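# Sort three cart parcels into matching mail-stop letter trays

## Task

Take the three parcels off the cart and place each one fully within the walls of the letter tray whose mail stop code matches it. Every tray must still be on the desk or counter it began on. At the end, release the last parcel and back the robot away. The robot must not tip over or finish leaning. A parcel that stays in place only because the robot is holding it does not count.

## Robot and tools

ROBOT. A simulated Hello Robot Stretch 4 with one arm. It has an omni-wheel base, a lift that slides up a mast, a telescoping arm that reaches straight forward, a wrist with yaw, pitch and roll joints, and a two-finger gripper. It stands about 1.6 m tall, and no part of the base rim is more than 0.23 m from the base origin.

FRAMES. The base frame sits on the floor under the base centre, with x forward, y left and z up. hand_pose is reported in this frame. It is the point between the open fingertips (URDF link pinch). With all wrist joints at 0, its axes line up with the base axes. The printed hand position can be somewhat off. The odometry frame is where the base frame was at scene start. base_odometry counts only wheel turns, so slipping shows up as travel. Its heading runs from -3.142 to 3.142, with positive meaning turned left.

execute_actions. The argument "actions" is a list holding one action or none. An empty list moves nothing and only returns state and images. Optional "cameras" picks images from head_camera, head_left_camera, head_right_camera, wrist_camera or "all". Leaving it out, null or ["all"] gives all four; [] gives none. An action contains "base", "joints" or both, and may add "pace" and "contact_limits". Alternatively it is {"end_of_arm": "enable_torque"} on its own. Everything in one action starts at once but may finish at different times, and no action runs longer than 15 s.
- base: exactly one relative move, counted from where the base last reported itself. translate_m: straight drive in metres, forward positive, -2 to 2. strafe_m: sideways in metres, left positive, -2 to 2. rotate_rad: turn in place in radians, counter-clockwise seen from above is positive, -3.2 to 3.2.
- joints: absolute targets keyed by name, in any subset. lift_m 0 to 1.2 m. arm_m 0 to 0.55 m of extension. wrist_yaw_rad -1.134 to 4.276: 0 points forward, positive turns left, about 3.14 is folded back, and above 3.4 the arm may block it. wrist_pitch_rad -1.117 to 4.259: 0 is level, 1.57 points down. wrist_roll_rad -1.117 to 4.259: at 0 the fingers are level, and positive turns clockwise when viewed from behind the gripper. gripper_m -0.038 to 0.141 is the fingertip gap in metres; values below 0 press the tips together. A joint counts as done within ±0.004 (lift, arm, gripper), ±0.02 (yaw, roll) or ±0.05 (pitch). A joint target out of range is clamped and reported. Any other bad value or unknown key rejects the whole call.
- pace: "slow", "default", "fast" or "max". The base drives at 0.1/0.3/0.4/0.6 m/s and turns at 1/2/3/4 rad/s. With the lift above 0.2, the higher it is the lower these caps go, reaching 0.3 m/s and 1 rad/s at 1.2.
- contact_limits: {"arm_m": v}, where v runs from 0 (gentlest) to 0.75 (firmest); the default is 0.5. It sets how hard an arm motion may push before it halts.
Any joint or base left out of an action may still be pushing toward an earlier target. If one call reports a stop, the later execute_actions, wait and finished_scene calls in that same reply are skipped.

OTHER TOOLS. wait {"seconds": 0 to 10} commands nothing and returns state and images. zoom_image {"camera", "region": [x0, y0, x1, y1]} uses pixel coordinates of that camera's latest full image, with the origin at top-left and a region of at most 504 by 504. read_manual returns only licence texts. finished_scene {"scene": n} closes the current scene for good and reports success. Do not reply without a tool call, because that ends the run.

RESULTS. base_status and joint_status: "done"; "off_target" (stopped short, may still push); "contact_stop_at_<key>" (blocked, part goes slack); "limit_stop_at_<name>", including own_body (self-collision, lift and arm may go slack) and tilt (leaning over 6 degrees, lift, arm and wheels go slack); time_out; torque_fault (a wrist or gripper motor has gone limp, so send enable_torque). on_its_own reports what you did not command; its "held at" is a target, not a position. lidar_m gives 12 distances in metres, one per 30-degree sector: 1st ahead, 4th left, 7th behind, 10th right. "-" means nothing seen or something closer than 0.25 m. It misses glass, thin legs and much behind the robot, but it does see tabletops. wrist_depth_mm is a 7x7 grid of depths from 100 to 2000 mm. turned_by_wheels and turned_by_imu: if they differ by more than about 0.1 rad, the base hit or slipped and the heading is off by roughly the difference. base_tilt is in degrees, forward and right positive, with a fixed bias of up to about 1.5. motor_effort is percent of maximum, with the peak in brackets; readings are noisy. A lasting effort away from rest suggests a load or a push. For wheels, positive means turning right.

GRIPPING. To squeeze, command a gap smaller than the object; the squeeze pulls the object toward the wrist. Neither the reading nor "done" confirms a grasp. A firm hold at gripper_m of 0 or more shows as a clear change in gripper effort. If the fingertips jam on a surface, raise the lift. To unfold the wrist at the start, send lift_m 0.4 with wrist_yaw_rad 0.

CAMERAS. head_camera looks ahead and down from the mast top; turn the base to look elsewhere. head_left_camera and head_right_camera are fisheyes that look more steeply down and show the base and arm. wrist_camera looks along the fingers, with the tips near the bottom of its image. In the calibration, T_world_to_cam maps base-frame points into each camera's frame, with K in image pixels. Each scene's cameras may differ slightly from these numbers.

AVOID. Turning or driving while holding over 1 kg with arm_m above 0.2, especially at fast paces, because the robot can tip. Avoid hard sustained pushes or pulls, especially with the gripper high. Avoid tilted-up, rolled wrist poses that hit the body, and pressing the gripper into things, which causes torque faults. Avoid dropping or knocking parcels and shifting trays. While you think, the robot keeps holding its last command, and loose objects may occasionally get bumped. Shorter robot motion time is better.

Each tool is called after ">>>" as name(argument=value, ...), one argument or row to a line, values as JSON.

## Session

I'll start by checking the current state and images.

>>> execute_actions(
  actions=[],
)

Scene clock: 0.00 s.
base_odometry: x=+0.000 y=+0.000 heading=+0.000 (m, m, rad; odometry frame)
turned_by_wheels: +0.000 (rad since the last result)
turned_by_imu: +0.000 (rad since the last result)
base_tilt: forward=-0.3 right=+1.0 (deg)
lidar_m: 1.84 1.44 1.40 1.48 2.05 1.97 1.61 1.97 1.88 1.98 1.48 1.44
base_status: not commanded
joint_positions: lift_m=+0.132 arm_m=-0.001 wrist_yaw_rad=+3.098 wrist_pitch_rad=-0.011 wrist_roll_rad=-0.013 gripper_m=+0.057
joint_status: not commanded
motor_effort: lift_m=+18 arm_m=+0 wrist_yaw_rad=-1 wrist_pitch_rad=-6 wrist_roll_rad=+1 gripper_m=-6 wheel_0=+0 wheel_1=+0 wheel_2=+0 (%)
hand_pose: x=-0.1145 y=+0.1000 z=+0.3137 quat_wxyz=(+0.022, +0.005, -0.007, +1.000) (m; base frame)
wrist_depth_mm: 135 138 - - - 1808 1661 / - 137 - - - 1808 1708 / - 135 1756 - - 1863 1708 / 112 135 1756 - - 1808 1661 / 132 - - - - 1808 1661 / 1464 1464 1160 1397 1098 1308 1255 / 931 866 768 842 759 878 842
pictures: head_camera, head_left_camera, head_right_camera, wrist_camera
Images, in order (width x height): head_camera 420x560, head_left_camera 420x672, head_right_camera 420x672, wrist_camera 616x392.

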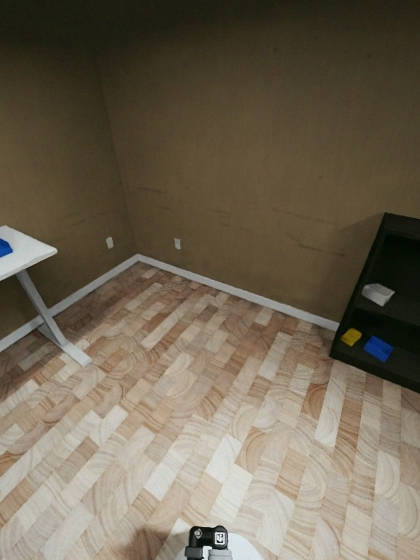

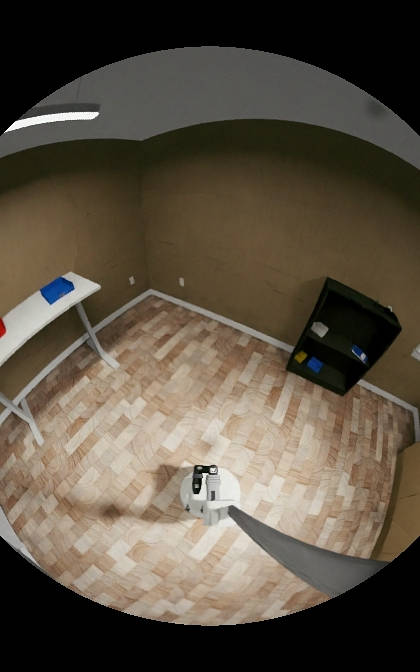

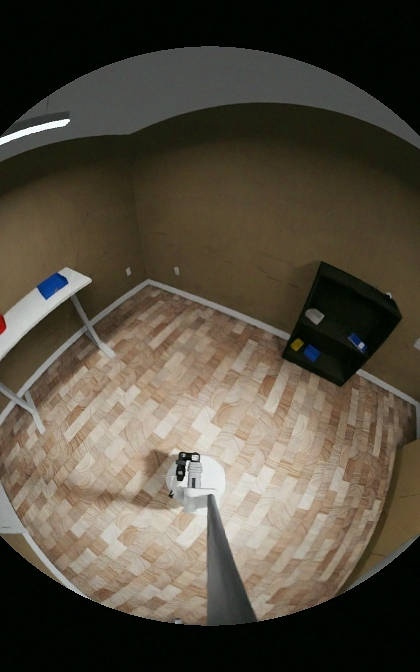

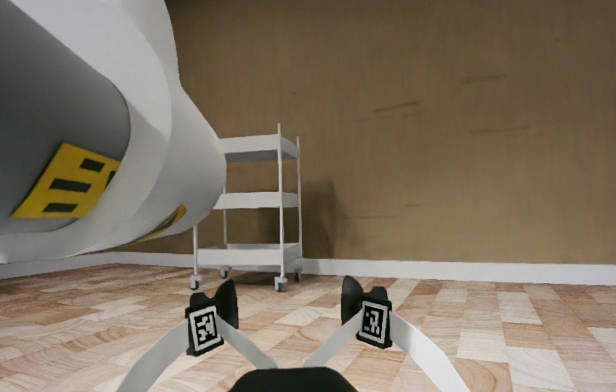

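>>> execute_actions(
  actions=[
    {"base": {"rotate_rad": 1.3}, "joints": {"lift_m": 0.4, "wrist_yaw_rad": 0}, "pace": "fast"},
  ],
  cameras=["head_camera", "head_left_camera"],
)

Scene clock: 2.70 s.
base_odometry: x=+0.000 y=+0.000 heading=+1.300 (m, m, rad; odometry frame)
turned_by_wheels: +1.300 (rad since the last result)
turned_by_imu: +1.296 (rad since the last result)
base_tilt: forward=-0.4 right=+0.9 (deg)
lidar_m: 1.41 1.66 1.96 1.59 1.63 1.91 1.93 1.70 1.44 1.75 2.03 1.38
base_status: done
joint_positions: lift_m=+0.400 arm_m=-0.001 wrist_yaw_rad=+0.000 wrist_pitch_rad=-0.011 wrist_roll_rad=-0.013 gripper_m=+0.057
joint_status: all done
motor_effort: lift_m=+19(21) arm_m=+0(0) wrist_yaw_rad=+0(10) wrist_pitch_rad=-7(6) wrist_roll_rad=+1(1) gripper_m=-2(7) wheel_0=-1(6) wheel_1=-1(9) wheel_2=-1(11) (%)
hand_pose: x=+0.4584 y=-0.0873 z=+0.5812 quat_wxyz=(+1.000, -0.007, -0.005, +0.000) (m; base frame)
wrist_depth_mm: - - - - 1921 1863 1756 / - - - - 1921 1808 1756 / - - 1576 1499 1430 1397 1708 / - - - - 1921 1808 1756 / - - - - 1863 1808 1708 / - - 1618 1983 1808 1756 1708 / 1576 1464 1308 1464 1308 1430 1464
pictures: head_camera, head_left_camera
Images, in order (width x height): head_camera 420x560, head_left_camera 420x672.

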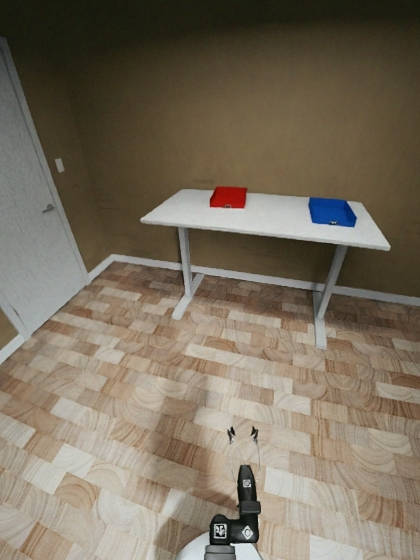

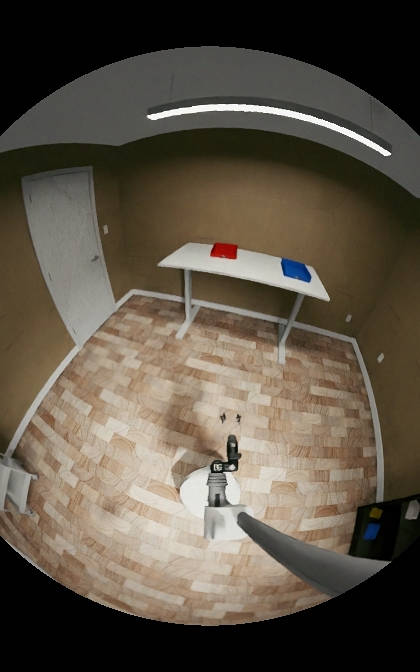

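>>> zoom_image(
  camera="head_camera",
  region=[190, 170, 390, 250],
)

Region (190, 170, 390, 250) of head_camera's 420x560 image, scaled by 2.520, with more detail than that image has; it fills the top 202 rows of this view, and the rest is white.

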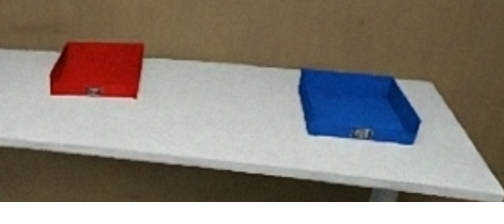

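>>> execute_actions(
  actions=[
    {"base": {"rotate_rad": 1.75}, "pace": "fast"},
  ],
  cameras=["head_camera", "head_left_camera"],
)

Scene clock: 5.03 s.
base_odometry: x=+0.000 y=+0.000 heading=+3.050 (m, m, rad; odometry frame)
turned_by_wheels: +1.750 (rad since the last result)
turned_by_imu: +1.745 (rad since the last result)
base_tilt: forward=-0.5 right=+1.1 (deg)
lidar_m: 1.60 2.03 1.89 1.95 1.54 1.46 1.81 1.50 1.38 1.41 2.09 1.96
base_status: done
joint_positions: lift_m=+0.400 arm_m=-0.001 wrist_yaw_rad=+0.000 wrist_pitch_rad=-0.011 wrist_roll_rad=-0.013 gripper_m=+0.057
joint_status: not commanded
motor_effort: lift_m=+19(19) arm_m=-1(1) wrist_yaw_rad=-2(2) wrist_pitch_rad=-7(7) wrist_roll_rad=+1(1) gripper_m=-4(4) wheel_0=+2(7) wheel_1=+2(8) wheel_2=+2(4) (%)
hand_pose: x=+0.4584 y=-0.0874 z=+0.5813 quat_wxyz=(+1.000, -0.007, -0.005, +0.000) (m; base frame)
wrist_depth_mm: - - - 1921 1756 1576 1464 / - - - 1863 1756 1576 1464 / - - - 1863 1661 1576 1464 / - - - 1863 1708 1576 1464 / - - 1661 1863 1708 1537 1430 / - - 1336 1863 1618 1537 1430 / 1576 1499 1336 1397 1308 1430 1397
pictures: head_camera, head_left_camera
Images, in order (width x height): head_camera 420x560, head_left_camera 420x672.

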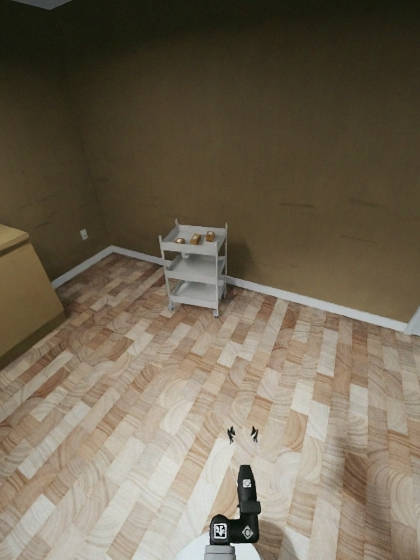

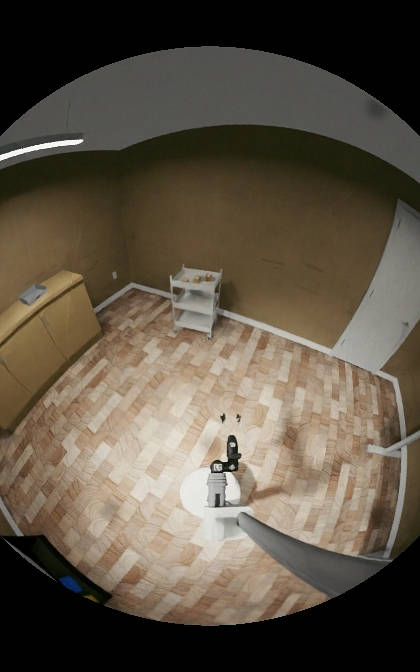

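>>> zoom_image(
  camera="head_camera",
  region=[140, 200, 260, 330],
)

Region (140, 200, 260, 330) of head_camera's 420x560 image, scaled by 3.877, with more detail than that image has; it fills the left 465 columns of this view, and the rest is white.

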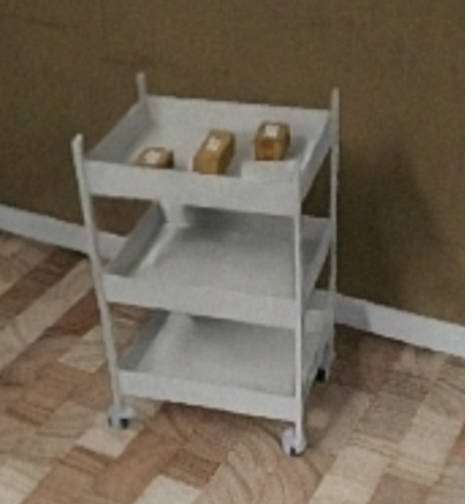

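>>> execute_actions(
  actions=[
    {"base": {"rotate_rad": 0.318}, "pace": "fast"},
  ],
  cameras=[],
)

>>> execute_actions(
  actions=[
    {"base": {"translate_m": 1.40}, "joints": {"lift_m": 0.95, "wrist_pitch_rad": 1.57, "gripper_m": 0.12}, "pace": "fast"},
  ],
  cameras=[],
)

>>> execute_actions(
  actions=[
    {"base": {"rotate_rad": -0.502}, "pace": "fast"},
  ],
  cameras=["head_camera", "wrist_camera"],
)

Scene clock: 9.07 s.
base_odometry: x=+0.000 y=+0.000 heading=-2.915 (m, m, rad; odometry frame)
turned_by_wheels: +0.318 (rad since the last result)
turned_by_imu: +0.318 (rad since the last result)
base_tilt: forward=-0.4 right=+0.9 (deg)
lidar_m: 1.62 1.88 1.89 1.71 1.46 1.75 2.04 1.41 1.37 1.62 1.98 1.58
base_status: done
joint_positions: lift_m=+0.400 arm_m=-0.001 wrist_yaw_rad=+0.000 wrist_pitch_rad=-0.011 wrist_roll_rad=-0.013 gripper_m=+0.057
joint_status: not commanded
motor_effort: lift_m=+18(19) arm_m=+0(1) wrist_yaw_rad=-1(1) wrist_pitch_rad=-5(6) wrist_roll_rad=+1(0) gripper_m=-5(6) wheel_0=+0(5) wheel_1=+0(5) wheel_2=+0(6) (%)
hand_pose: x=+0.4584 y=-0.0874 z=+0.5813 quat_wxyz=(+1.000, -0.007, -0.005, +0.000) (m; base frame)
wrist_depth_mm: - - - - 1921 1618 1464 / - - - - 1921 1618 1430 / - - - - 1921 1618 1430 / 1499 - - - 1808 1661 1430 / 1499 - - - 1756 1618 1464 / 1499 - 1921 1983 1281 1618 1430 / 1499 1499 1336 1430 1336 1499 1366
pictures: none
No camera images: the call's "cameras" was empty. Leave "cameras" out to get every camera's image.

Scene clock: 13.83 s.
base_odometry: x=-1.364 y=-0.315 heading=-2.915 (m, m, rad; odometry frame)
turned_by_wheels: +0.000 (rad since the last result)
turned_by_imu: +0.002 (rad since the last result)
base_tilt: forward=-0.5 right=+0.8 (deg)
lidar_m: 1.07 1.57 0.93 1.06 1.88 2.44 3.20 2.37 2.00 0.48 0.36 0.35
base_status: done
joint_positions: lift_m=+0.950 arm_m=-0.001 wrist_yaw_rad=+0.000 wrist_pitch_rad=+1.570 wrist_roll_rad=-0.013 gripper_m=+0.120
joint_status: all done
motor_effort: lift_m=+19(21) arm_m=+0(0) wrist_yaw_rad=-1(2) wrist_pitch_rad=+0(5) wrist_roll_rad=+1(1) gripper_m=-2(2) wheel_0=-2(6) wheel_1=-2(8) wheel_2=+1(19) (%)
hand_pose: x=+0.1701 y=-0.0874 z=+0.8396 quat_wxyz=(+0.707, -0.005, +0.707, +0.005) (m; base frame)
wrist_depth_mm: 1025 1060 1060 1078 410 415 375 / 1025 1042 1060 668 384 407 366 / 1008 1042 1042 931 668 413 415 / 1025 1025 1042 1060 931 676 415 / 1025 1025 831 842 1060 946 603 / 1008 1025 820 842 212 1078 1078 / 1008 1025 820 158 1060 1078 1078
pictures: none
No camera images: the call's "cameras" was empty. Leave "cameras" out to get every camera's image.

Scene clock: 15.20 s.
base_odometry: x=-1.364 y=-0.315 heading=+2.866 (m, m, rad; odometry frame)
turned_by_wheels: -0.502 (rad since the last result)
turned_by_imu: -0.500 (rad since the last result)
base_tilt: forward=-0.4 right=+0.9 (deg)
lidar_m: 0.36 1.10 1.56 0.95 1.09 1.96 2.48 2.72 2.35 1.92 0.48 0.35
base_status: done
joint_positions: lift_m=+0.950 arm_m=-0.001 wrist_yaw_rad=+0.000 wrist_pitch_rad=+1.570 wrist_roll_rad=-0.013 gripper_m=+0.120
joint_status: not commanded
motor_effort: lift_m=+19(20) arm_m=+0(0) wrist_yaw_rad=-1(2) wrist_pitch_rad=+0(0) wrist_roll_rad=+1(0) gripper_m=+1(1) wheel_0=+1(8) wheel_1=+2(3) wheel_2=+3(10) (%)
hand_pose: x=+0.1701 y=-0.0874 z=+0.8396 quat_wxyz=(+0.707, -0.005, +0.707, +0.005) (m; base frame)
wrist_depth_mm: 1025 366 355 404 413 415 392 / 1025 504 627 668 402 413 379 / 1025 1025 917 904 878 1098 1098 / 1008 1042 1042 1060 1078 1098 1098 / 1008 1025 831 842 1060 1078 1078 / 1008 1008 831 831 212 1078 1078 / 991 1025 820 158 1060 1078 1098
pictures: head_camera, wrist_camera
camera_calibration (this result's frames):
wrist_camera: T_world_to_cam=[[-0.0389192, -0.997878, 0.0521912, -0.136568], [-0.998165, 0.0363994, -0.0483906, 0.281687], [0.0463882, -0.0539787, -0.997464, 1.04452], [0, 0, 0, 1]] pos_world=[0.227401, -0.0901495, 1.06263]
Images, in order (width x height): head_camera 420x560, wrist_camera 616x392.

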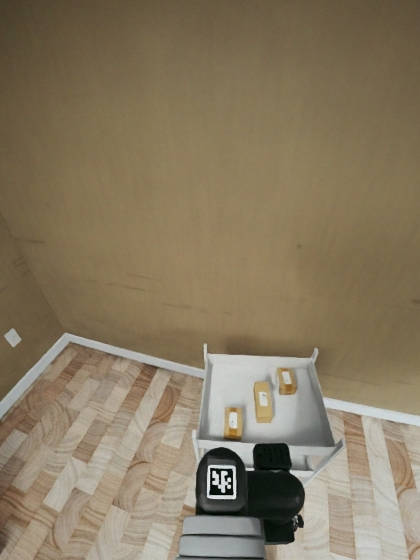

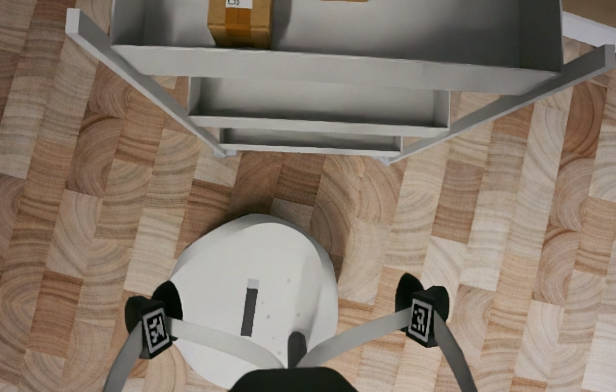

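>>> zoom_image(
  camera="head_camera",
  region=[200, 350, 340, 450],
)

Region (200, 350, 340, 450) of head_camera's 420x560 image, scaled by 3.600, with more detail than that image has; it fills the top 360 rows of this view, and the rest is white.

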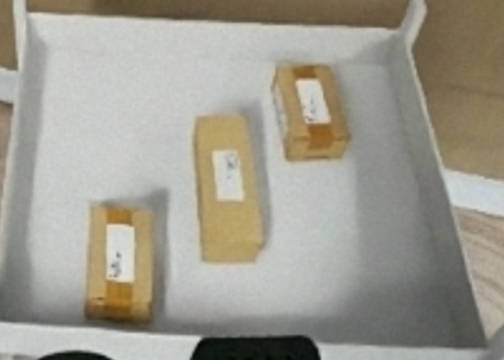

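>>> execute_actions(
  actions=[
    {"joints": {"arm_m": 0.3}, "pace": "fast"},
  ],
  cameras=["wrist_camera"],
)

Scene clock: 17.30 s.
base_odometry: x=-1.364 y=-0.315 heading=+2.866 (m, m, rad; odometry frame)
turned_by_wheels: +0.000 (rad since the last result)
turned_by_imu: +0.000 (rad since the last result)
base_tilt: forward=-0.5 right=+1.2 (deg)
lidar_m: 0.34 1.11 1.55 0.94 1.10 1.96 2.46 2.73 2.36 1.94 0.46 0.33
base_status: not commanded
joint_positions: lift_m=+0.950 arm_m=+0.299 wrist_yaw_rad=+0.000 wrist_pitch_rad=+1.570 wrist_roll_rad=-0.013 gripper_m=+0.120
joint_status: all done
motor_effort: lift_m=+20(20) arm_m=+6(7) wrist_yaw_rad=-3(3) wrist_pitch_rad=+1(1) wrist_roll_rad=+1(0) gripper_m=+0(3) wheel_0=+1(1) wheel_1=+2(2) wheel_2=+3(2) (%)
hand_pose: x=+0.4701 y=-0.0874 z=+0.8396 quat_wxyz=(+0.707, -0.005, +0.707, +0.005) (m; base frame)
wrist_depth_mm: 1025 375 397 394 699 676 661 / 1042 394 399 404 407 404 392 / 1025 392 397 399 404 359 392 / 1025 389 394 397 402 410 389 / 1008 389 392 397 402 404 387 / 1008 330 343 397 212 407 382 / 1008 330 340 157 377 384 368
pictures: wrist_camera
camera_calibration (this result's frames):
wrist_camera: T_world_to_cam=[[-0.0386858, -0.997888, 0.0521857, -0.125], [-0.998167, 0.0361587, -0.0485297, 0.581188], [0.0465402, -0.0539675, -0.997458, 1.03053], [0, 0, 0, 1]] pos_world=[0.527325, -0.0901357, 1.06264]
Images, in order (width x height): wrist_camera 616x392.

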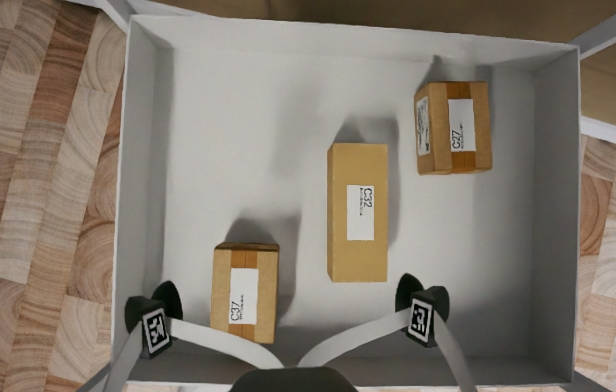

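>>> zoom_image(
  camera="wrist_camera",
  region=[200, 70, 510, 350],
)

Region (200, 70, 510, 350) of wrist_camera's 616x392 image, scaled by 1.626; it fills the top 455 rows of this view, and the rest is white.

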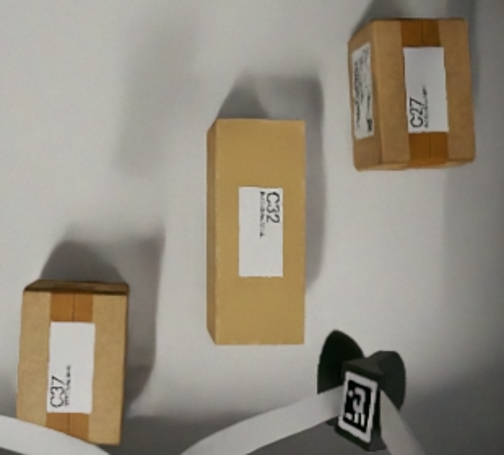

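>>> execute_actions(
  actions=[
    {"base": {"strafe_m": -0.072}, "joints": {"arm_m": 0.357, "gripper_m": 0.105, "lift_m": 0.87}},
  ],
  cameras=["wrist_camera"],
)

Scene clock: 21.20 s.
base_odometry: x=-1.345 y=-0.245 heading=+2.867 (m, m, rad; odometry frame)
turned_by_wheels: +0.000 (rad since the last result)
turned_by_imu: +0.000 (rad since the last result)
base_tilt: forward=-0.5 right=+1.0 (deg)
lidar_m: 0.33 0.38 1.63 1.02 1.15 2.06 2.47 2.74 2.31 1.95 1.09 0.33
base_status: done
joint_positions: lift_m=+0.870 arm_m=+0.356 wrist_yaw_rad=+0.000 wrist_pitch_rad=+1.570 wrist_roll_rad=-0.013 gripper_m=+0.105
joint_status: all done
motor_effort: lift_m=+15(18) arm_m=+6(7) wrist_yaw_rad=+1(5) wrist_pitch_rad=+2(0) wrist_roll_rad=+1(1) gripper_m=-1(5) wheel_0=+0(10) wheel_1=+1(6) wheel_2=+0(1) (%)
hand_pose: x=+0.5270 y=-0.0874 z=+0.7599 quat_wxyz=(+0.707, -0.005, +0.707, +0.005) (m; base frame)
wrist_depth_mm: 946 904 809 750 691 627 574 / 301 312 317 317 307 320 283 / 309 314 317 320 276 329 296 / 309 312 315 319 273 327 293 / 306 310 314 266 320 325 289 / 306 307 314 265 213 324 286 / 304 258 282 263 319 322 283
pictures: wrist_camera
camera_calibration (this result's frames):
wrist_camera: T_world_to_cam=[[-0.0388126, -0.997883, 0.0521882, -0.118575], [-0.998165, 0.0362887, -0.0484681, 0.634156], [0.0464716, -0.0539736, -0.99746, 0.948483], [0, 0, 0, 1]] pos_world=[0.584313, -0.0901432, 0.982999]
Images, in order (width x height): wrist_camera 616x392.

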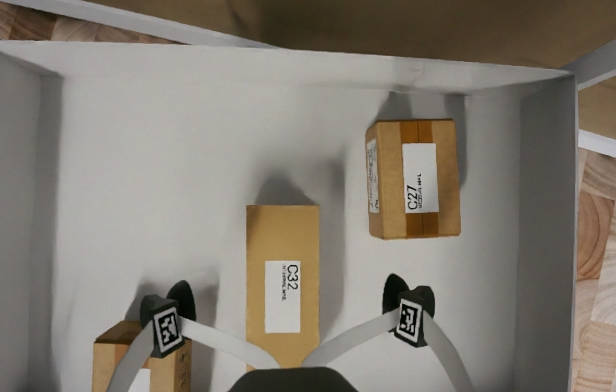

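>>> execute_actions(
  actions=[
    {"joints": {"arm_m": 0.366, "gripper_m": 0.085}},
  ],
  cameras=[],
)

>>> execute_actions(
  actions=[
    {"joints": {"lift_m": 0.80}},
  ],
  cameras=["wrist_camera"],
)

Scene clock: 25.30 s.
base_odometry: x=-1.345 y=-0.245 heading=+2.867 (m, m, rad; odometry frame)
turned_by_wheels: +0.000 (rad since the last result)
turned_by_imu: +0.000 (rad since the last result)
base_tilt: forward=-0.4 right=+0.9 (deg)
lidar_m: 0.33 0.39 1.64 1.03 1.16 2.10 2.47 2.72 2.31 1.93 1.11 0.35
base_status: not commanded
joint_positions: lift_m=+0.870 arm_m=+0.365 wrist_yaw_rad=+0.000 wrist_pitch_rad=+1.570 wrist_roll_rad=-0.013 gripper_m=+0.085
joint_status: all done
motor_effort: lift_m=+15(15) arm_m=+6(6) wrist_yaw_rad=-1(1) wrist_pitch_rad=+0(1) wrist_roll_rad=+0(0) gripper_m=-1(5) wheel_0=+0(0) wheel_1=+1(0) wheel_2=+0(0) (%)
hand_pose: x=+0.5360 y=-0.0874 z=+0.7599 quat_wxyz=(+0.707, -0.005, +0.707, +0.005) (m; base frame)
wrist_depth_mm: 960 960 842 741 668 621 564 / 290 301 297 317 309 327 304 / 309 314 317 322 301 329 294 / 309 312 315 319 273 327 293 / 306 310 312 266 322 325 291 / 306 307 264 266 213 324 287 / 303 258 279 263 317 324 283
pictures: none
No camera images: the call's "cameras" was empty. Leave "cameras" out to get every camera's image.

Scene clock: 26.53 s.
base_odometry: x=-1.345 y=-0.245 heading=+2.867 (m, m, rad; odometry frame)
turned_by_wheels: +0.000 (rad since the last result)
turned_by_imu: +0.000 (rad since the last result)
base_tilt: forward=-0.4 right=+1.0 (deg)
lidar_m: 0.35 0.36 1.63 1.03 1.17 2.06 2.48 2.71 2.32 1.94 1.12 0.36
base_status: not commanded
joint_positions: lift_m=+0.800 arm_m=+0.365 wrist_yaw_rad=+0.000 wrist_pitch_rad=+1.570 wrist_roll_rad=-0.013 gripper_m=+0.085
joint_status: all done
motor_effort: lift_m=+15(15) arm_m=+6(6) wrist_yaw_rad=-1(0) wrist_pitch_rad=+0(1) wrist_roll_rad=+0(0) gripper_m=-3(3) wheel_0=+0(0) wheel_1=+0(0) wheel_2=+0(0) (%)
hand_pose: x=+0.5360 y=-0.0874 z=+0.6899 quat_wxyz=(+0.707, -0.005, +0.707, +0.005) (m; base frame)
wrist_depth_mm: 209 209 213 211 219 212 521 / 243 246 248 252 254 253 259 / 242 245 247 250 229 205 259 / 240 244 247 250 235 204 258 / 240 243 244 197 250 204 256 / 238 240 195 196 213 253 256 / 237 235 194 194 249 253 255
pictures: wrist_camera
camera_calibration (this result's frames):
wrist_camera: T_world_to_cam=[[-0.0388465, -0.997881, 0.0521903, -0.114557], [-0.998167, 0.0363256, -0.0484126, 0.639669], [0.0464142, -0.0539753, -0.997463, 0.878279], [0, 0, 0, 1]] pos_world=[0.593282, -0.0901453, 0.912997]
Images, in order (width x height): wrist_camera 616x392.

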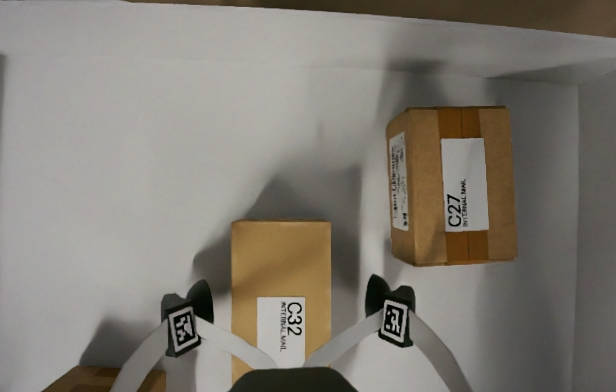

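>>> execute_actions(
  actions=[
    {"joints": {"gripper_m": 0.015}},
  ],
  cameras=["wrist_camera"],
)

Scene clock: 28.27 s.
base_odometry: x=-1.345 y=-0.245 heading=+2.867 (m, m, rad; odometry frame)
turned_by_wheels: +0.000 (rad since the last result)
turned_by_imu: +0.000 (rad since the last result)
base_tilt: forward=-0.6 right=+0.8 (deg)
lidar_m: 0.33 0.38 1.62 1.03 1.18 2.10 2.48 2.72 2.29 1.92 1.10 0.35
base_status: not commanded
joint_positions: lift_m=+0.800 arm_m=+0.365 wrist_yaw_rad=+0.000 wrist_pitch_rad=+1.570 wrist_roll_rad=-0.013 gripper_m=+0.015
joint_status: all done
motor_effort: lift_m=+15(15) arm_m=+6(7) wrist_yaw_rad=-1(1) wrist_pitch_rad=-1(0) wrist_roll_rad=+1(0) gripper_m=-22(19) wheel_0=+0(0) wheel_1=+0(0) wheel_2=+0(0) (%)
hand_pose: x=+0.5360 y=-0.0874 z=+0.6899 quat_wxyz=(+0.707, -0.005, +0.707, +0.005) (m; base frame)
wrist_depth_mm: 211 210 202 213 209 208 517 / 242 246 249 251 254 252 259 / 242 244 247 250 229 205 259 / 240 243 247 249 236 204 257 / 239 243 244 185 250 204 257 / 238 241 183 185 213 253 256 / 236 193 183 183 249 252 255
pictures: wrist_camera
camera_calibration (this result's frames):
wrist_camera: T_world_to_cam=[[-0.0388465, -0.997881, 0.0521903, -0.114557], [-0.998167, 0.0363256, -0.0484126, 0.63967], [0.0464142, -0.0539753, -0.997463, 0.878278], [0, 0, 0, 1]] pos_world=[0.593283, -0.0901453, 0.912996]
Images, in order (width x height): wrist_camera 616x392.

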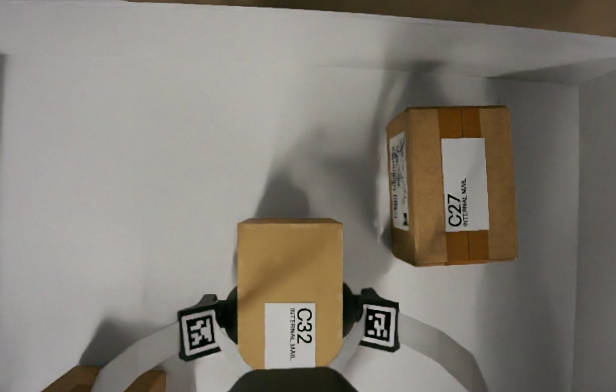

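>>> execute_actions(
  actions=[
    {"joints": {"lift_m": 0.97}, "pace": "default"},
  ],
  cameras=[],
)

>>> execute_actions(
  actions=[
    {"joints": {"arm_m": 0.05}, "base": {"translate_m": -0.15}, "pace": "default"},
  ],
  cameras=[],
)

>>> execute_actions(
  actions=[
    {"base": {"rotate_rad": 1.5}, "pace": "default"},
  ],
  cameras=["head_camera", "head_left_camera", "wrist_camera"],
)

Scene clock: 30.67 s.
base_odometry: x=-1.345 y=-0.245 heading=+2.867 (m, m, rad; odometry frame)
turned_by_wheels: +0.000 (rad since the last result)
turned_by_imu: +0.000 (rad since the last result)
base_tilt: forward=-0.4 right=+1.0 (deg)
lidar_m: 0.34 0.38 1.63 1.03 1.15 2.09 2.49 2.70 2.32 1.92 1.10 0.37
base_status: not commanded
joint_positions: lift_m=+0.970 arm_m=+0.365 wrist_yaw_rad=+0.000 wrist_pitch_rad=+1.570 wrist_roll_rad=-0.013 gripper_m=+0.015
joint_status: all done
motor_effort: lift_m=+20(22) arm_m=+6(6) wrist_yaw_rad=-1(2) wrist_pitch_rad=-1(0) wrist_roll_rad=+0(1) gripper_m=-20(21) wheel_0=+0(0) wheel_1=+0(0) wheel_2=+0(0) (%)
hand_pose: x=+0.5360 y=-0.0874 z=+0.8595 quat_wxyz=(+0.707, -0.005, +0.707, +0.005) (m; base frame)
wrist_depth_mm: 1060 976 842 750 668 615 564 / 1042 1042 1078 991 917 788 691 / 1042 410 415 421 427 424 1025 / 707 407 413 418 373 427 1098 / 707 407 410 185 421 424 1118 / 715 404 183 185 212 424 1098 / 707 259 183 184 415 377 1098
pictures: none
No camera images: the call's "cameras" was empty. Leave "cameras" out to get every camera's image.

Scene clock: 32.73 s.
base_odometry: x=-1.200 y=-0.286 heading=+2.866 (m, m, rad; odometry frame)
turned_by_wheels: +0.000 (rad since the last result)
turned_by_imu: +0.000 (rad since the last result)
base_tilt: forward=-0.4 right=+0.8 (deg)
lidar_m: 0.50 0.50 1.67 1.03 1.19 2.35 2.35 2.63 2.26 2.20 1.26 0.51
base_status: done
joint_positions: lift_m=+0.970 arm_m=+0.051 wrist_yaw_rad=+0.000 wrist_pitch_rad=+1.570 wrist_roll_rad=-0.013 gripper_m=+0.015
joint_status: all done
motor_effort: lift_m=+20(20) arm_m=-7(6) wrist_yaw_rad=+1(1) wrist_pitch_rad=+0(1) wrist_roll_rad=+0(0) gripper_m=-21(19) wheel_0=+0(6) wheel_1=-1(6) wheel_2=-1(11) (%)
hand_pose: x=+0.2222 y=-0.0874 z=+0.8595 quat_wxyz=(+0.707, -0.005, +0.707, +0.005) (m; base frame)
wrist_depth_mm: 1060 878 683 683 699 1118 1138 / 1042 1042 878 960 976 1118 1138 / 1042 1060 1078 1078 1098 1118 1118 / 1042 1060 1060 1078 1098 1098 1118 / 1025 1060 866 185 1098 1098 1118 / 1025 1025 183 185 213 1078 1098 / 1025 603 183 184 1078 1118 1098
pictures: none
No camera images: the call's "cameras" was empty. Leave "cameras" out to get every camera's image.

Scene clock: 34.90 s.
base_odometry: x=-1.200 y=-0.286 heading=-1.917 (m, m, rad; odometry frame)
turned_by_wheels: +1.500 (rad since the last result)
turned_by_imu: +1.495 (rad since the last result)
base_tilt: forward=-0.2 right=+0.9 (deg)
lidar_m: 1.03 1.16 1.92 2.33 2.96 2.33 2.51 1.32 0.50 0.49 0.51 1.68
base_status: done
joint_positions: lift_m=+0.970 arm_m=+0.051 wrist_yaw_rad=+0.000 wrist_pitch_rad=+1.570 wrist_roll_rad=-0.013 gripper_m=+0.015
joint_status: not commanded
motor_effort: lift_m=+20(20) arm_m=-7(6) wrist_yaw_rad=-2(1) wrist_pitch_rad=+1(0) wrist_roll_rad=+1(0) gripper_m=-23(21) wheel_0=-1(7) wheel_1=-1(7) wheel_2=-3(3) (%)
hand_pose: x=+0.2223 y=-0.0874 z=+0.8595 quat_wxyz=(+0.707, -0.005, +0.707, +0.005) (m; base frame)
wrist_depth_mm: 1060 1060 1078 1078 1098 1098 1138 / 1042 1060 1078 1078 1098 1118 1138 / 1042 1060 1078 1078 1078 1118 1118 / 1042 1060 1060 1078 1098 1098 1118 / 1042 1042 854 185 1098 960 707 / 1025 1042 184 185 213 946 699 / 1025 597 183 184 1060 946 699
pictures: head_camera, head_left_camera, wrist_camera
camera_calibration (this result's frames):
wrist_camera: T_world_to_cam=[[-0.0388721, -0.997881, 0.052186, -0.135585], [-0.998161, 0.0363454, -0.048523, 0.334877], [0.0465235, -0.0539762, -0.997458, 1.06199], [0, 0, 0, 1]] pos_world=[0.279583, -0.0901464, 1.08261]
Images, in order (width x height): head_camera 420x560, head_left_camera 420x672, wrist_camera 616x392.

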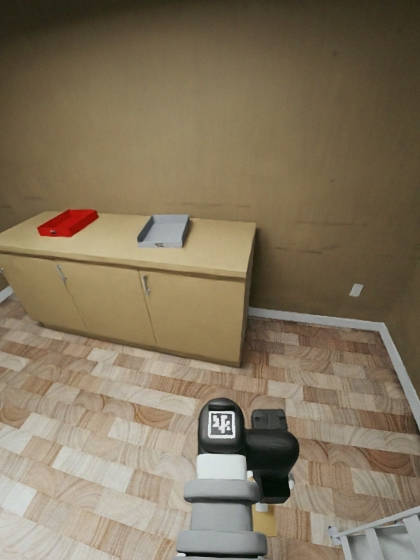

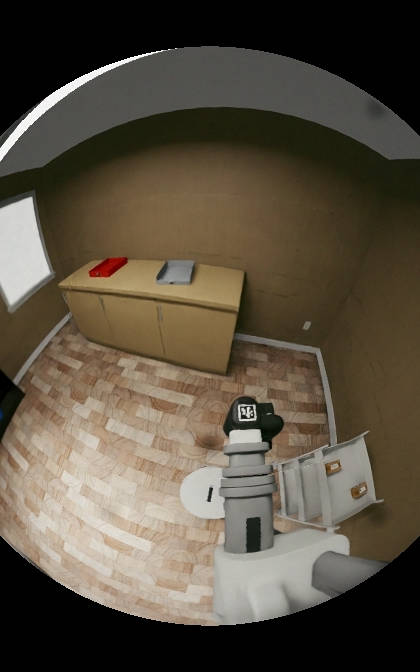

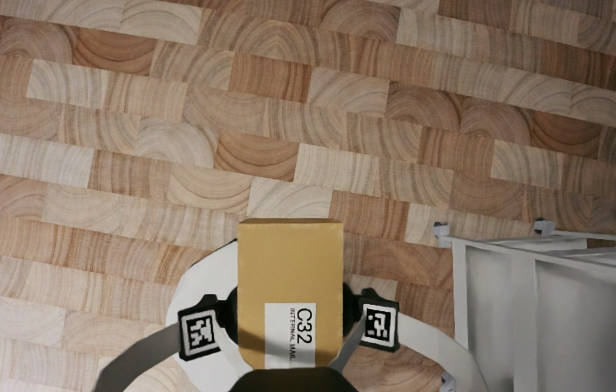

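>>> zoom_image(
  camera="head_camera",
  region=[130, 210, 200, 255],
)

Region (130, 210, 200, 255) of head_camera's 420x560 image, scaled by 7.200, with more detail than that image has; it fills the top 324 rows of this view, and the rest is white.

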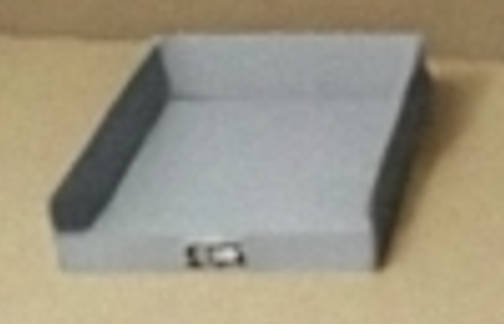

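>>> execute_actions(
  actions=[
    {"base": {"rotate_rad": 0.562}, "pace": "fast"},
  ],
  cameras=[],
)

>>> execute_actions(
  actions=[
    {"base": {"translate_m": 1.107}, "joints": {"lift_m": 1.1}, "pace": "fast"},
  ],
  cameras=[],
)

>>> execute_actions(
  actions=[
    {"base": {"rotate_rad": -0.794}, "pace": "fast"},
  ],
  cameras=["head_camera", "wrist_camera"],
)

Scene clock: 40.47 s.
base_odometry: x=-1.200 y=-0.286 heading=-1.355 (m, m, rad; odometry frame)
turned_by_wheels: +0.562 (rad since the last result)
turned_by_imu: +0.560 (rad since the last result)
base_tilt: forward=-0.5 right=+1.0 (deg)
lidar_m: 1.18 2.03 2.31 2.72 2.29 2.27 1.31 0.52 0.48 0.50 1.67 1.02
base_status: done
joint_positions: lift_m=+0.970 arm_m=+0.051 wrist_yaw_rad=+0.000 wrist_pitch_rad=+1.570 wrist_roll_rad=-0.013 gripper_m=+0.015
joint_status: not commanded
motor_effort: lift_m=+20(20) arm_m=-7(7) wrist_yaw_rad=-2(2) wrist_pitch_rad=+0(2) wrist_roll_rad=+0(0) gripper_m=-21(24) wheel_0=-1(6) wheel_1=+0(8) wheel_2=+0(6) (%)
hand_pose: x=+0.2223 y=-0.0874 z=+0.8595 quat_wxyz=(+0.707, -0.005, +0.707, +0.005) (m; base frame)
wrist_depth_mm: 1060 1060 1078 1098 1098 1118 1138 / 1042 1060 1060 1098 1098 1118 1118 / 1060 1060 1060 1078 1098 1098 1118 / 1042 1042 1060 1078 1078 1118 1118 / 1042 1042 866 185 1078 1098 1098 / 1025 1042 183 185 213 1098 1098 / 1025 597 183 183 1078 1098 1098
pictures: none
No camera images: the call's "cameras" was empty. Leave "cameras" out to get every camera's image.

Scene clock: 44.97 s.
base_odometry: x=-0.964 y=-1.368 heading=-1.355 (m, m, rad; odometry frame)
turned_by_wheels: +0.000 (rad since the last result)
turned_by_imu: +0.001 (rad since the last result)
base_tilt: forward=-0.3 right=+0.9 (deg)
lidar_m: 0.28 0.47 1.75 1.81 3.10 3.08 1.51 1.29 0.52 0.28 0.25 0.25
base_status: done
joint_positions: lift_m=+1.100 arm_m=+0.051 wrist_yaw_rad=+0.000 wrist_pitch_rad=+1.570 wrist_roll_rad=-0.013 gripper_m=+0.015
joint_status: all done
motor_effort: lift_m=+20(22) arm_m=-6(6) wrist_yaw_rad=-1(1) wrist_pitch_rad=+1(1) wrist_roll_rad=+1(0) gripper_m=-20(21) wheel_0=+0(4) wheel_1=-1(5) wheel_2=+3(11) (%)
hand_pose: x=+0.2223 y=-0.0874 z=+0.9895 quat_wxyz=(+0.707, -0.005, +0.707, +0.005) (m; base frame)
wrist_depth_mm: 1182 298 303 306 310 314 317 / 1160 300 300 306 309 312 315 / 1160 1205 300 304 307 310 314 / 1160 1182 1205 301 307 309 312 / 1160 1182 991 185 306 307 298 / 1160 1160 183 185 213 307 310 / 1138 661 183 184 1205 306 307
pictures: none
No camera images: the call's "cameras" was empty. Leave "cameras" out to get every camera's image.

Scene clock: 46.80 s.
base_odometry: x=-0.964 y=-1.368 heading=-2.149 (m, m, rad; odometry frame)
turned_by_wheels: -0.794 (rad since the last result)
turned_by_imu: -0.791 (rad since the last result)
base_tilt: forward=-0.5 right=+0.8 (deg)
lidar_m: 0.25 0.25 0.33 0.85 1.74 2.20 3.96 2.74 1.30 1.59 0.34 0.25
base_status: done
joint_positions: lift_m=+1.100 arm_m=+0.051 wrist_yaw_rad=+0.000 wrist_pitch_rad=+1.570 wrist_roll_rad=-0.013 gripper_m=+0.015
joint_status: not commanded
motor_effort: lift_m=+20(20) arm_m=-6(6) wrist_yaw_rad=-1(2) wrist_pitch_rad=+1(1) wrist_roll_rad=+1(1) gripper_m=-23(21) wheel_0=+1(3) wheel_1=+2(6) wheel_2=+1(7) (%)
hand_pose: x=+0.2223 y=-0.0874 z=+0.9895 quat_wxyz=(+0.707, -0.005, +0.707, +0.005) (m; base frame)
wrist_depth_mm: 296 300 300 303 307 310 317 / 294 298 300 303 309 314 315 / 293 296 300 304 307 312 314 / 291 296 298 303 307 310 312 / 291 296 297 185 1205 1229 1229 / 1160 1160 184 185 213 1205 1229 / 1138 661 183 183 1205 1205 1229
pictures: head_camera, wrist_camera
camera_calibration (this result's frames):
wrist_camera: T_world_to_cam=[[-0.0389393, -0.997878, 0.0521857, -0.142355], [-0.998158, 0.0364121, -0.0485322, 0.341139], [0.046529, -0.0539793, -0.997457, 1.19164], [0, 0, 0, 1]] pos_world=[0.279522, -0.0901503, 1.21259]
Images, in order (width x height): head_camera 420x560, wrist_camera 616x392.

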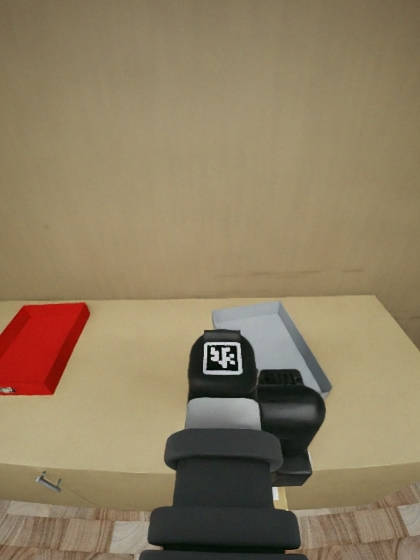

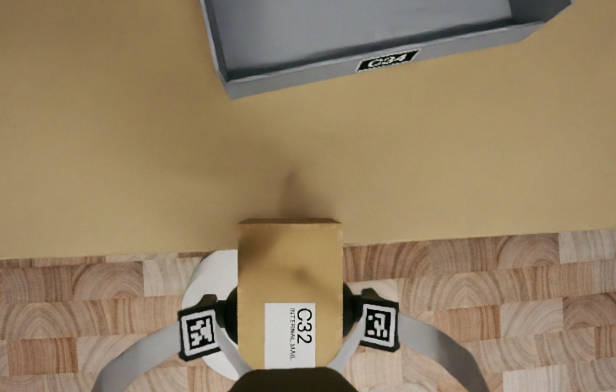

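>>> zoom_image(
  camera="wrist_camera",
  region=[330, 30, 450, 90],
)

>>> zoom_image(
  camera="head_camera",
  region=[0, 360, 80, 410],
)

Region (330, 30, 450, 90) of wrist_camera's 616x392 image, scaled by 4.200.

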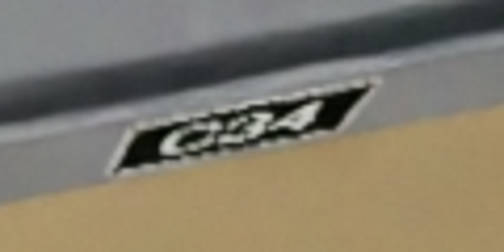

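Region (0, 360, 80, 410) of head_camera's 420x560 image, scaled by 6.300, with more detail than that image has; it fills the top 315 rows of this view, and the rest is white.

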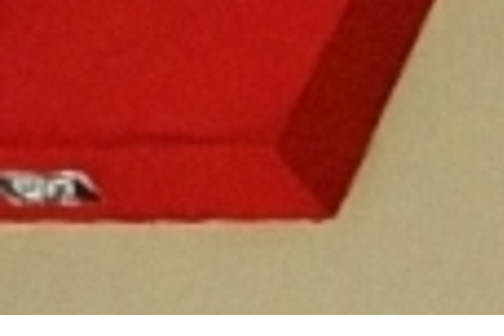

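>>> execute_actions(
  actions=[
    {"base": {"strafe_m": 0.76}, "pace": "fast"},
  ],
  cameras=["head_camera", "wrist_camera"],
)

Scene clock: 51.90 s.
base_odometry: x=-0.327 y=-1.783 heading=-2.149 (m, m, rad; odometry frame)
turned_by_wheels: +0.000 (rad since the last result)
turned_by_imu: +0.003 (rad since the last result)
base_tilt: forward=-0.3 right=+1.0 (deg)
lidar_m: 0.25 0.25 0.31 1.09 1.16 1.13 3.88 3.40 2.06 0.96 0.33 0.25
base_status: done
joint_positions: lift_m=+1.100 arm_m=+0.051 wrist_yaw_rad=+0.000 wrist_pitch_rad=+1.570 wrist_roll_rad=-0.013 gripper_m=+0.015
joint_status: not commanded
motor_effort: lift_m=+20(20) arm_m=-6(6) wrist_yaw_rad=-2(2) wrist_pitch_rad=+1(0) wrist_roll_rad=+0(0) gripper_m=-23(23) wheel_0=+1(7) wheel_1=-1(9) wheel_2=-1(1) (%)
hand_pose: x=+0.2222 y=-0.0874 z=+0.9896 quat_wxyz=(+0.707, -0.005, +0.707, +0.005) (m; base frame)
wrist_depth_mm: 296 300 301 278 294 274 317 / 296 298 301 304 309 314 315 / 293 296 300 304 307 310 315 / 291 294 298 301 306 309 314 / 290 294 297 185 304 309 314 / 1160 1160 183 185 213 1205 1229 / 1160 661 183 184 1182 1205 1229
pictures: head_camera, wrist_camera
camera_calibration (this result's frames):
wrist_camera: T_world_to_cam=[[-0.0389161, -0.997879, 0.0521894, -0.142367], [-0.998163, 0.0363939, -0.0484371, 0.341021], [0.046435, -0.0539785, -0.997462, 1.19171], [0, 0, 0, 1]] pos_world=[0.279517, -0.0901492, 1.21263]
Images, in order (width x height): head_camera 420x560, wrist_camera 616x392.

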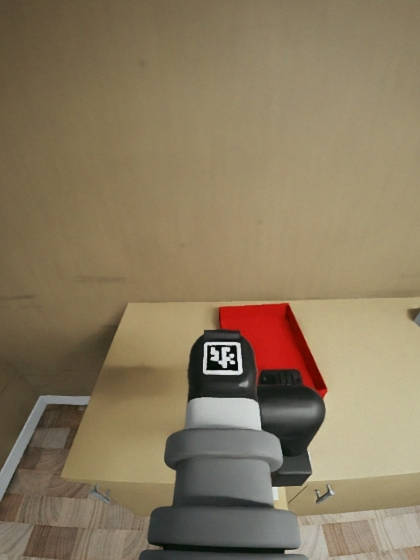

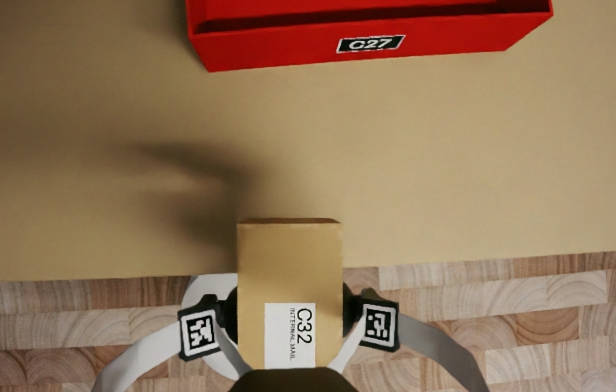

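>>> execute_actions(
  actions=[
    {"base": {"rotate_rad": -0.8}, "pace": "fast"},
  ],
  cameras=[],
)

>>> execute_actions(
  actions=[
    {"base": {"rotate_rad": -2.021}, "joints": {"lift_m": 0.6}, "pace": "fast"},
  ],
  cameras=[],
)

>>> execute_actions(
  actions=[
    {"base": {"translate_m": 2.0}, "pace": "max"},
  ],
  cameras=["head_camera", "wrist_camera"],
)

Scene clock: 58.67 s.
base_odometry: x=-0.327 y=-1.783 heading=-2.949 (m, m, rad; odometry frame)
turned_by_wheels: -0.800 (rad since the last result)
turned_by_imu: -0.797 (rad since the last result)
base_tilt: forward=-0.3 right=+1.0 (deg)
lidar_m: 0.25 0.25 0.25 0.25 1.12 1.10 1.14 1.58 3.09 3.11 2.05 0.48
base_status: done
joint_positions: lift_m=+1.100 arm_m=+0.051 wrist_yaw_rad=+0.000 wrist_pitch_rad=+1.570 wrist_roll_rad=-0.013 gripper_m=+0.015
joint_status: not commanded
motor_effort: lift_m=+19(20) arm_m=-6(6) wrist_yaw_rad=-1(0) wrist_pitch_rad=+1(1) wrist_roll_rad=+1(1) gripper_m=-23(23) wheel_0=+2(5) wheel_1=+0(4) wheel_2=+2(6) (%)
hand_pose: x=+0.2222 y=-0.0874 z=+0.9896 quat_wxyz=(+0.707, -0.005, +0.707, +0.005) (m; base frame)
wrist_depth_mm: 296 300 303 424 1229 1255 1255 / 296 297 301 661 1229 1229 1281 / 293 297 469 1205 1229 1255 1229 / 290 296 741 1205 1229 1255 1229 / 291 512 976 185 1205 1229 1229 / 322 842 183 185 212 1205 1255 / 564 477 183 183 1205 1229 1229
pictures: none
No camera images: the call's "cameras" was empty. Leave "cameras" out to get every camera's image.

Scene clock: 61.50 s.
base_odometry: x=-0.327 y=-1.783 heading=+1.314 (m, m, rad; odometry frame)
turned_by_wheels: -2.021 (rad since the last result)
turned_by_imu: -2.014 (rad since the last result)
base_tilt: forward=-0.5 right=+0.7 (deg)
lidar_m: 3.09 2.99 2.05 0.41 0.26 0.25 0.25 0.26 1.06 1.07 1.10 1.70
base_status: done
joint_positions: lift_m=+0.600 arm_m=+0.051 wrist_yaw_rad=+0.000 wrist_pitch_rad=+1.570 wrist_roll_rad=-0.013 gripper_m=+0.015
joint_status: all done
motor_effort: lift_m=+16(19) arm_m=-6(6) wrist_yaw_rad=-2(2) wrist_pitch_rad=+1(0) wrist_roll_rad=+1(1) gripper_m=-21(20) wheel_0=+2(7) wheel_1=+0(8) wheel_2=+1(7) (%)
hand_pose: x=+0.2223 y=-0.0874 z=+0.4899 quat_wxyz=(+0.707, -0.005, +0.707, +0.005) (m; base frame)
wrist_depth_mm: 691 707 707 715 723 741 750 / 691 707 707 715 723 732 741 / 691 707 707 715 723 732 741 / 683 691 699 707 715 723 732 / 683 691 517 185 715 723 732 / 676 500 183 185 212 723 732 / 676 322 183 183 707 723 723
pictures: none
No camera images: the call's "cameras" was empty. Leave "cameras" out to get every camera's image.

Scene clock: 67.17 s.
base_odometry: x=+0.181 y=+0.151 heading=+1.314 (m, m, rad; odometry frame)
turned_by_wheels: +0.000 (rad since the last result)
turned_by_imu: +0.003 (rad since the last result)
base_tilt: forward=-0.5 right=+1.0 (deg)
lidar_m: 1.16 1.39 2.03 1.86 1.77 2.14 2.16 1.60 1.43 1.67 1.98 1.17
base_status: done
joint_positions: lift_m=+0.600 arm_m=+0.051 wrist_yaw_rad=+0.000 wrist_pitch_rad=+1.570 wrist_roll_rad=-0.013 gripper_m=+0.015
joint_status: not commanded
motor_effort: lift_m=+17(17) arm_m=-6(6) wrist_yaw_rad=-3(3) wrist_pitch_rad=+1(0) wrist_roll_rad=+0(0) gripper_m=-21(20) wheel_0=-2(10) wheel_1=+0(7) wheel_2=+2(12) (%)
hand_pose: x=+0.2223 y=-0.0874 z=+0.4898 quat_wxyz=(+0.707, -0.005, +0.707, +0.005) (m; base frame)
wrist_depth_mm: 699 707 707 723 723 741 750 / 683 699 707 707 723 732 741 / 691 699 707 715 723 732 741 / 683 691 699 715 715 732 732 / 683 699 521 185 715 723 732 / 683 500 183 185 213 715 723 / 676 322 183 184 707 715 732
pictures: head_camera, wrist_camera
camera_calibration (this result's frames):
wrist_camera: T_world_to_cam=[[-0.038798, -0.997884, 0.0521838, -0.116306], [-0.998161, 0.0362684, -0.0485785, 0.316921], [0.046583, -0.0539726, -0.997455, 0.693164], [0, 0, 0, 1]] pos_world=[0.279536, -0.090142, 0.712865]
Images, in order (width x height): head_camera 420x560, wrist_camera 616x392.

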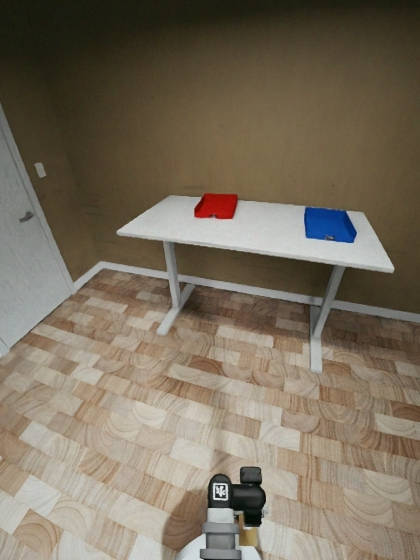

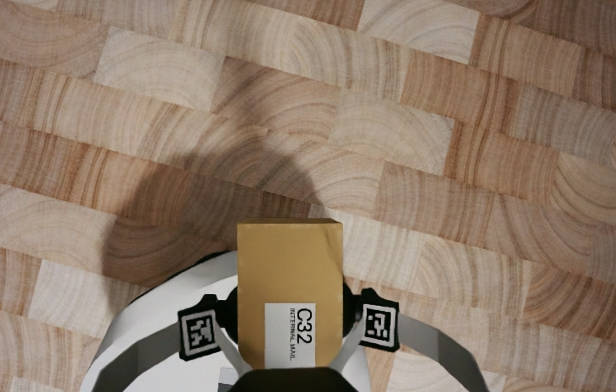

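>>> zoom_image(
  camera="head_camera",
  region=[300, 220, 360, 250],
)

>>> zoom_image(
  camera="head_camera",
  region=[185, 200, 245, 230],
)

Region (300, 220, 360, 250) of head_camera's 420x560 image, scaled by 8.400, with more detail than that image has.

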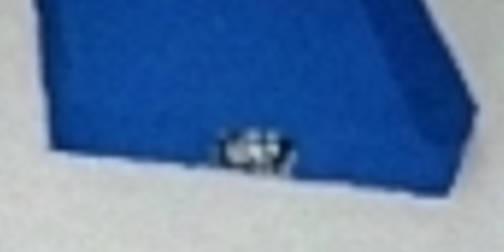

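Region (185, 200, 245, 230) of head_camera's 420x560 image, scaled by 8.400, with more detail than that image has.

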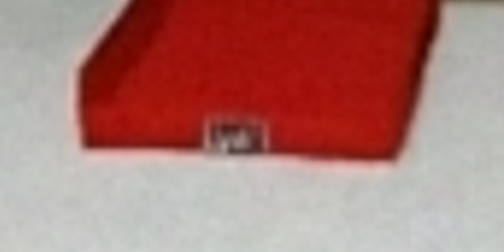

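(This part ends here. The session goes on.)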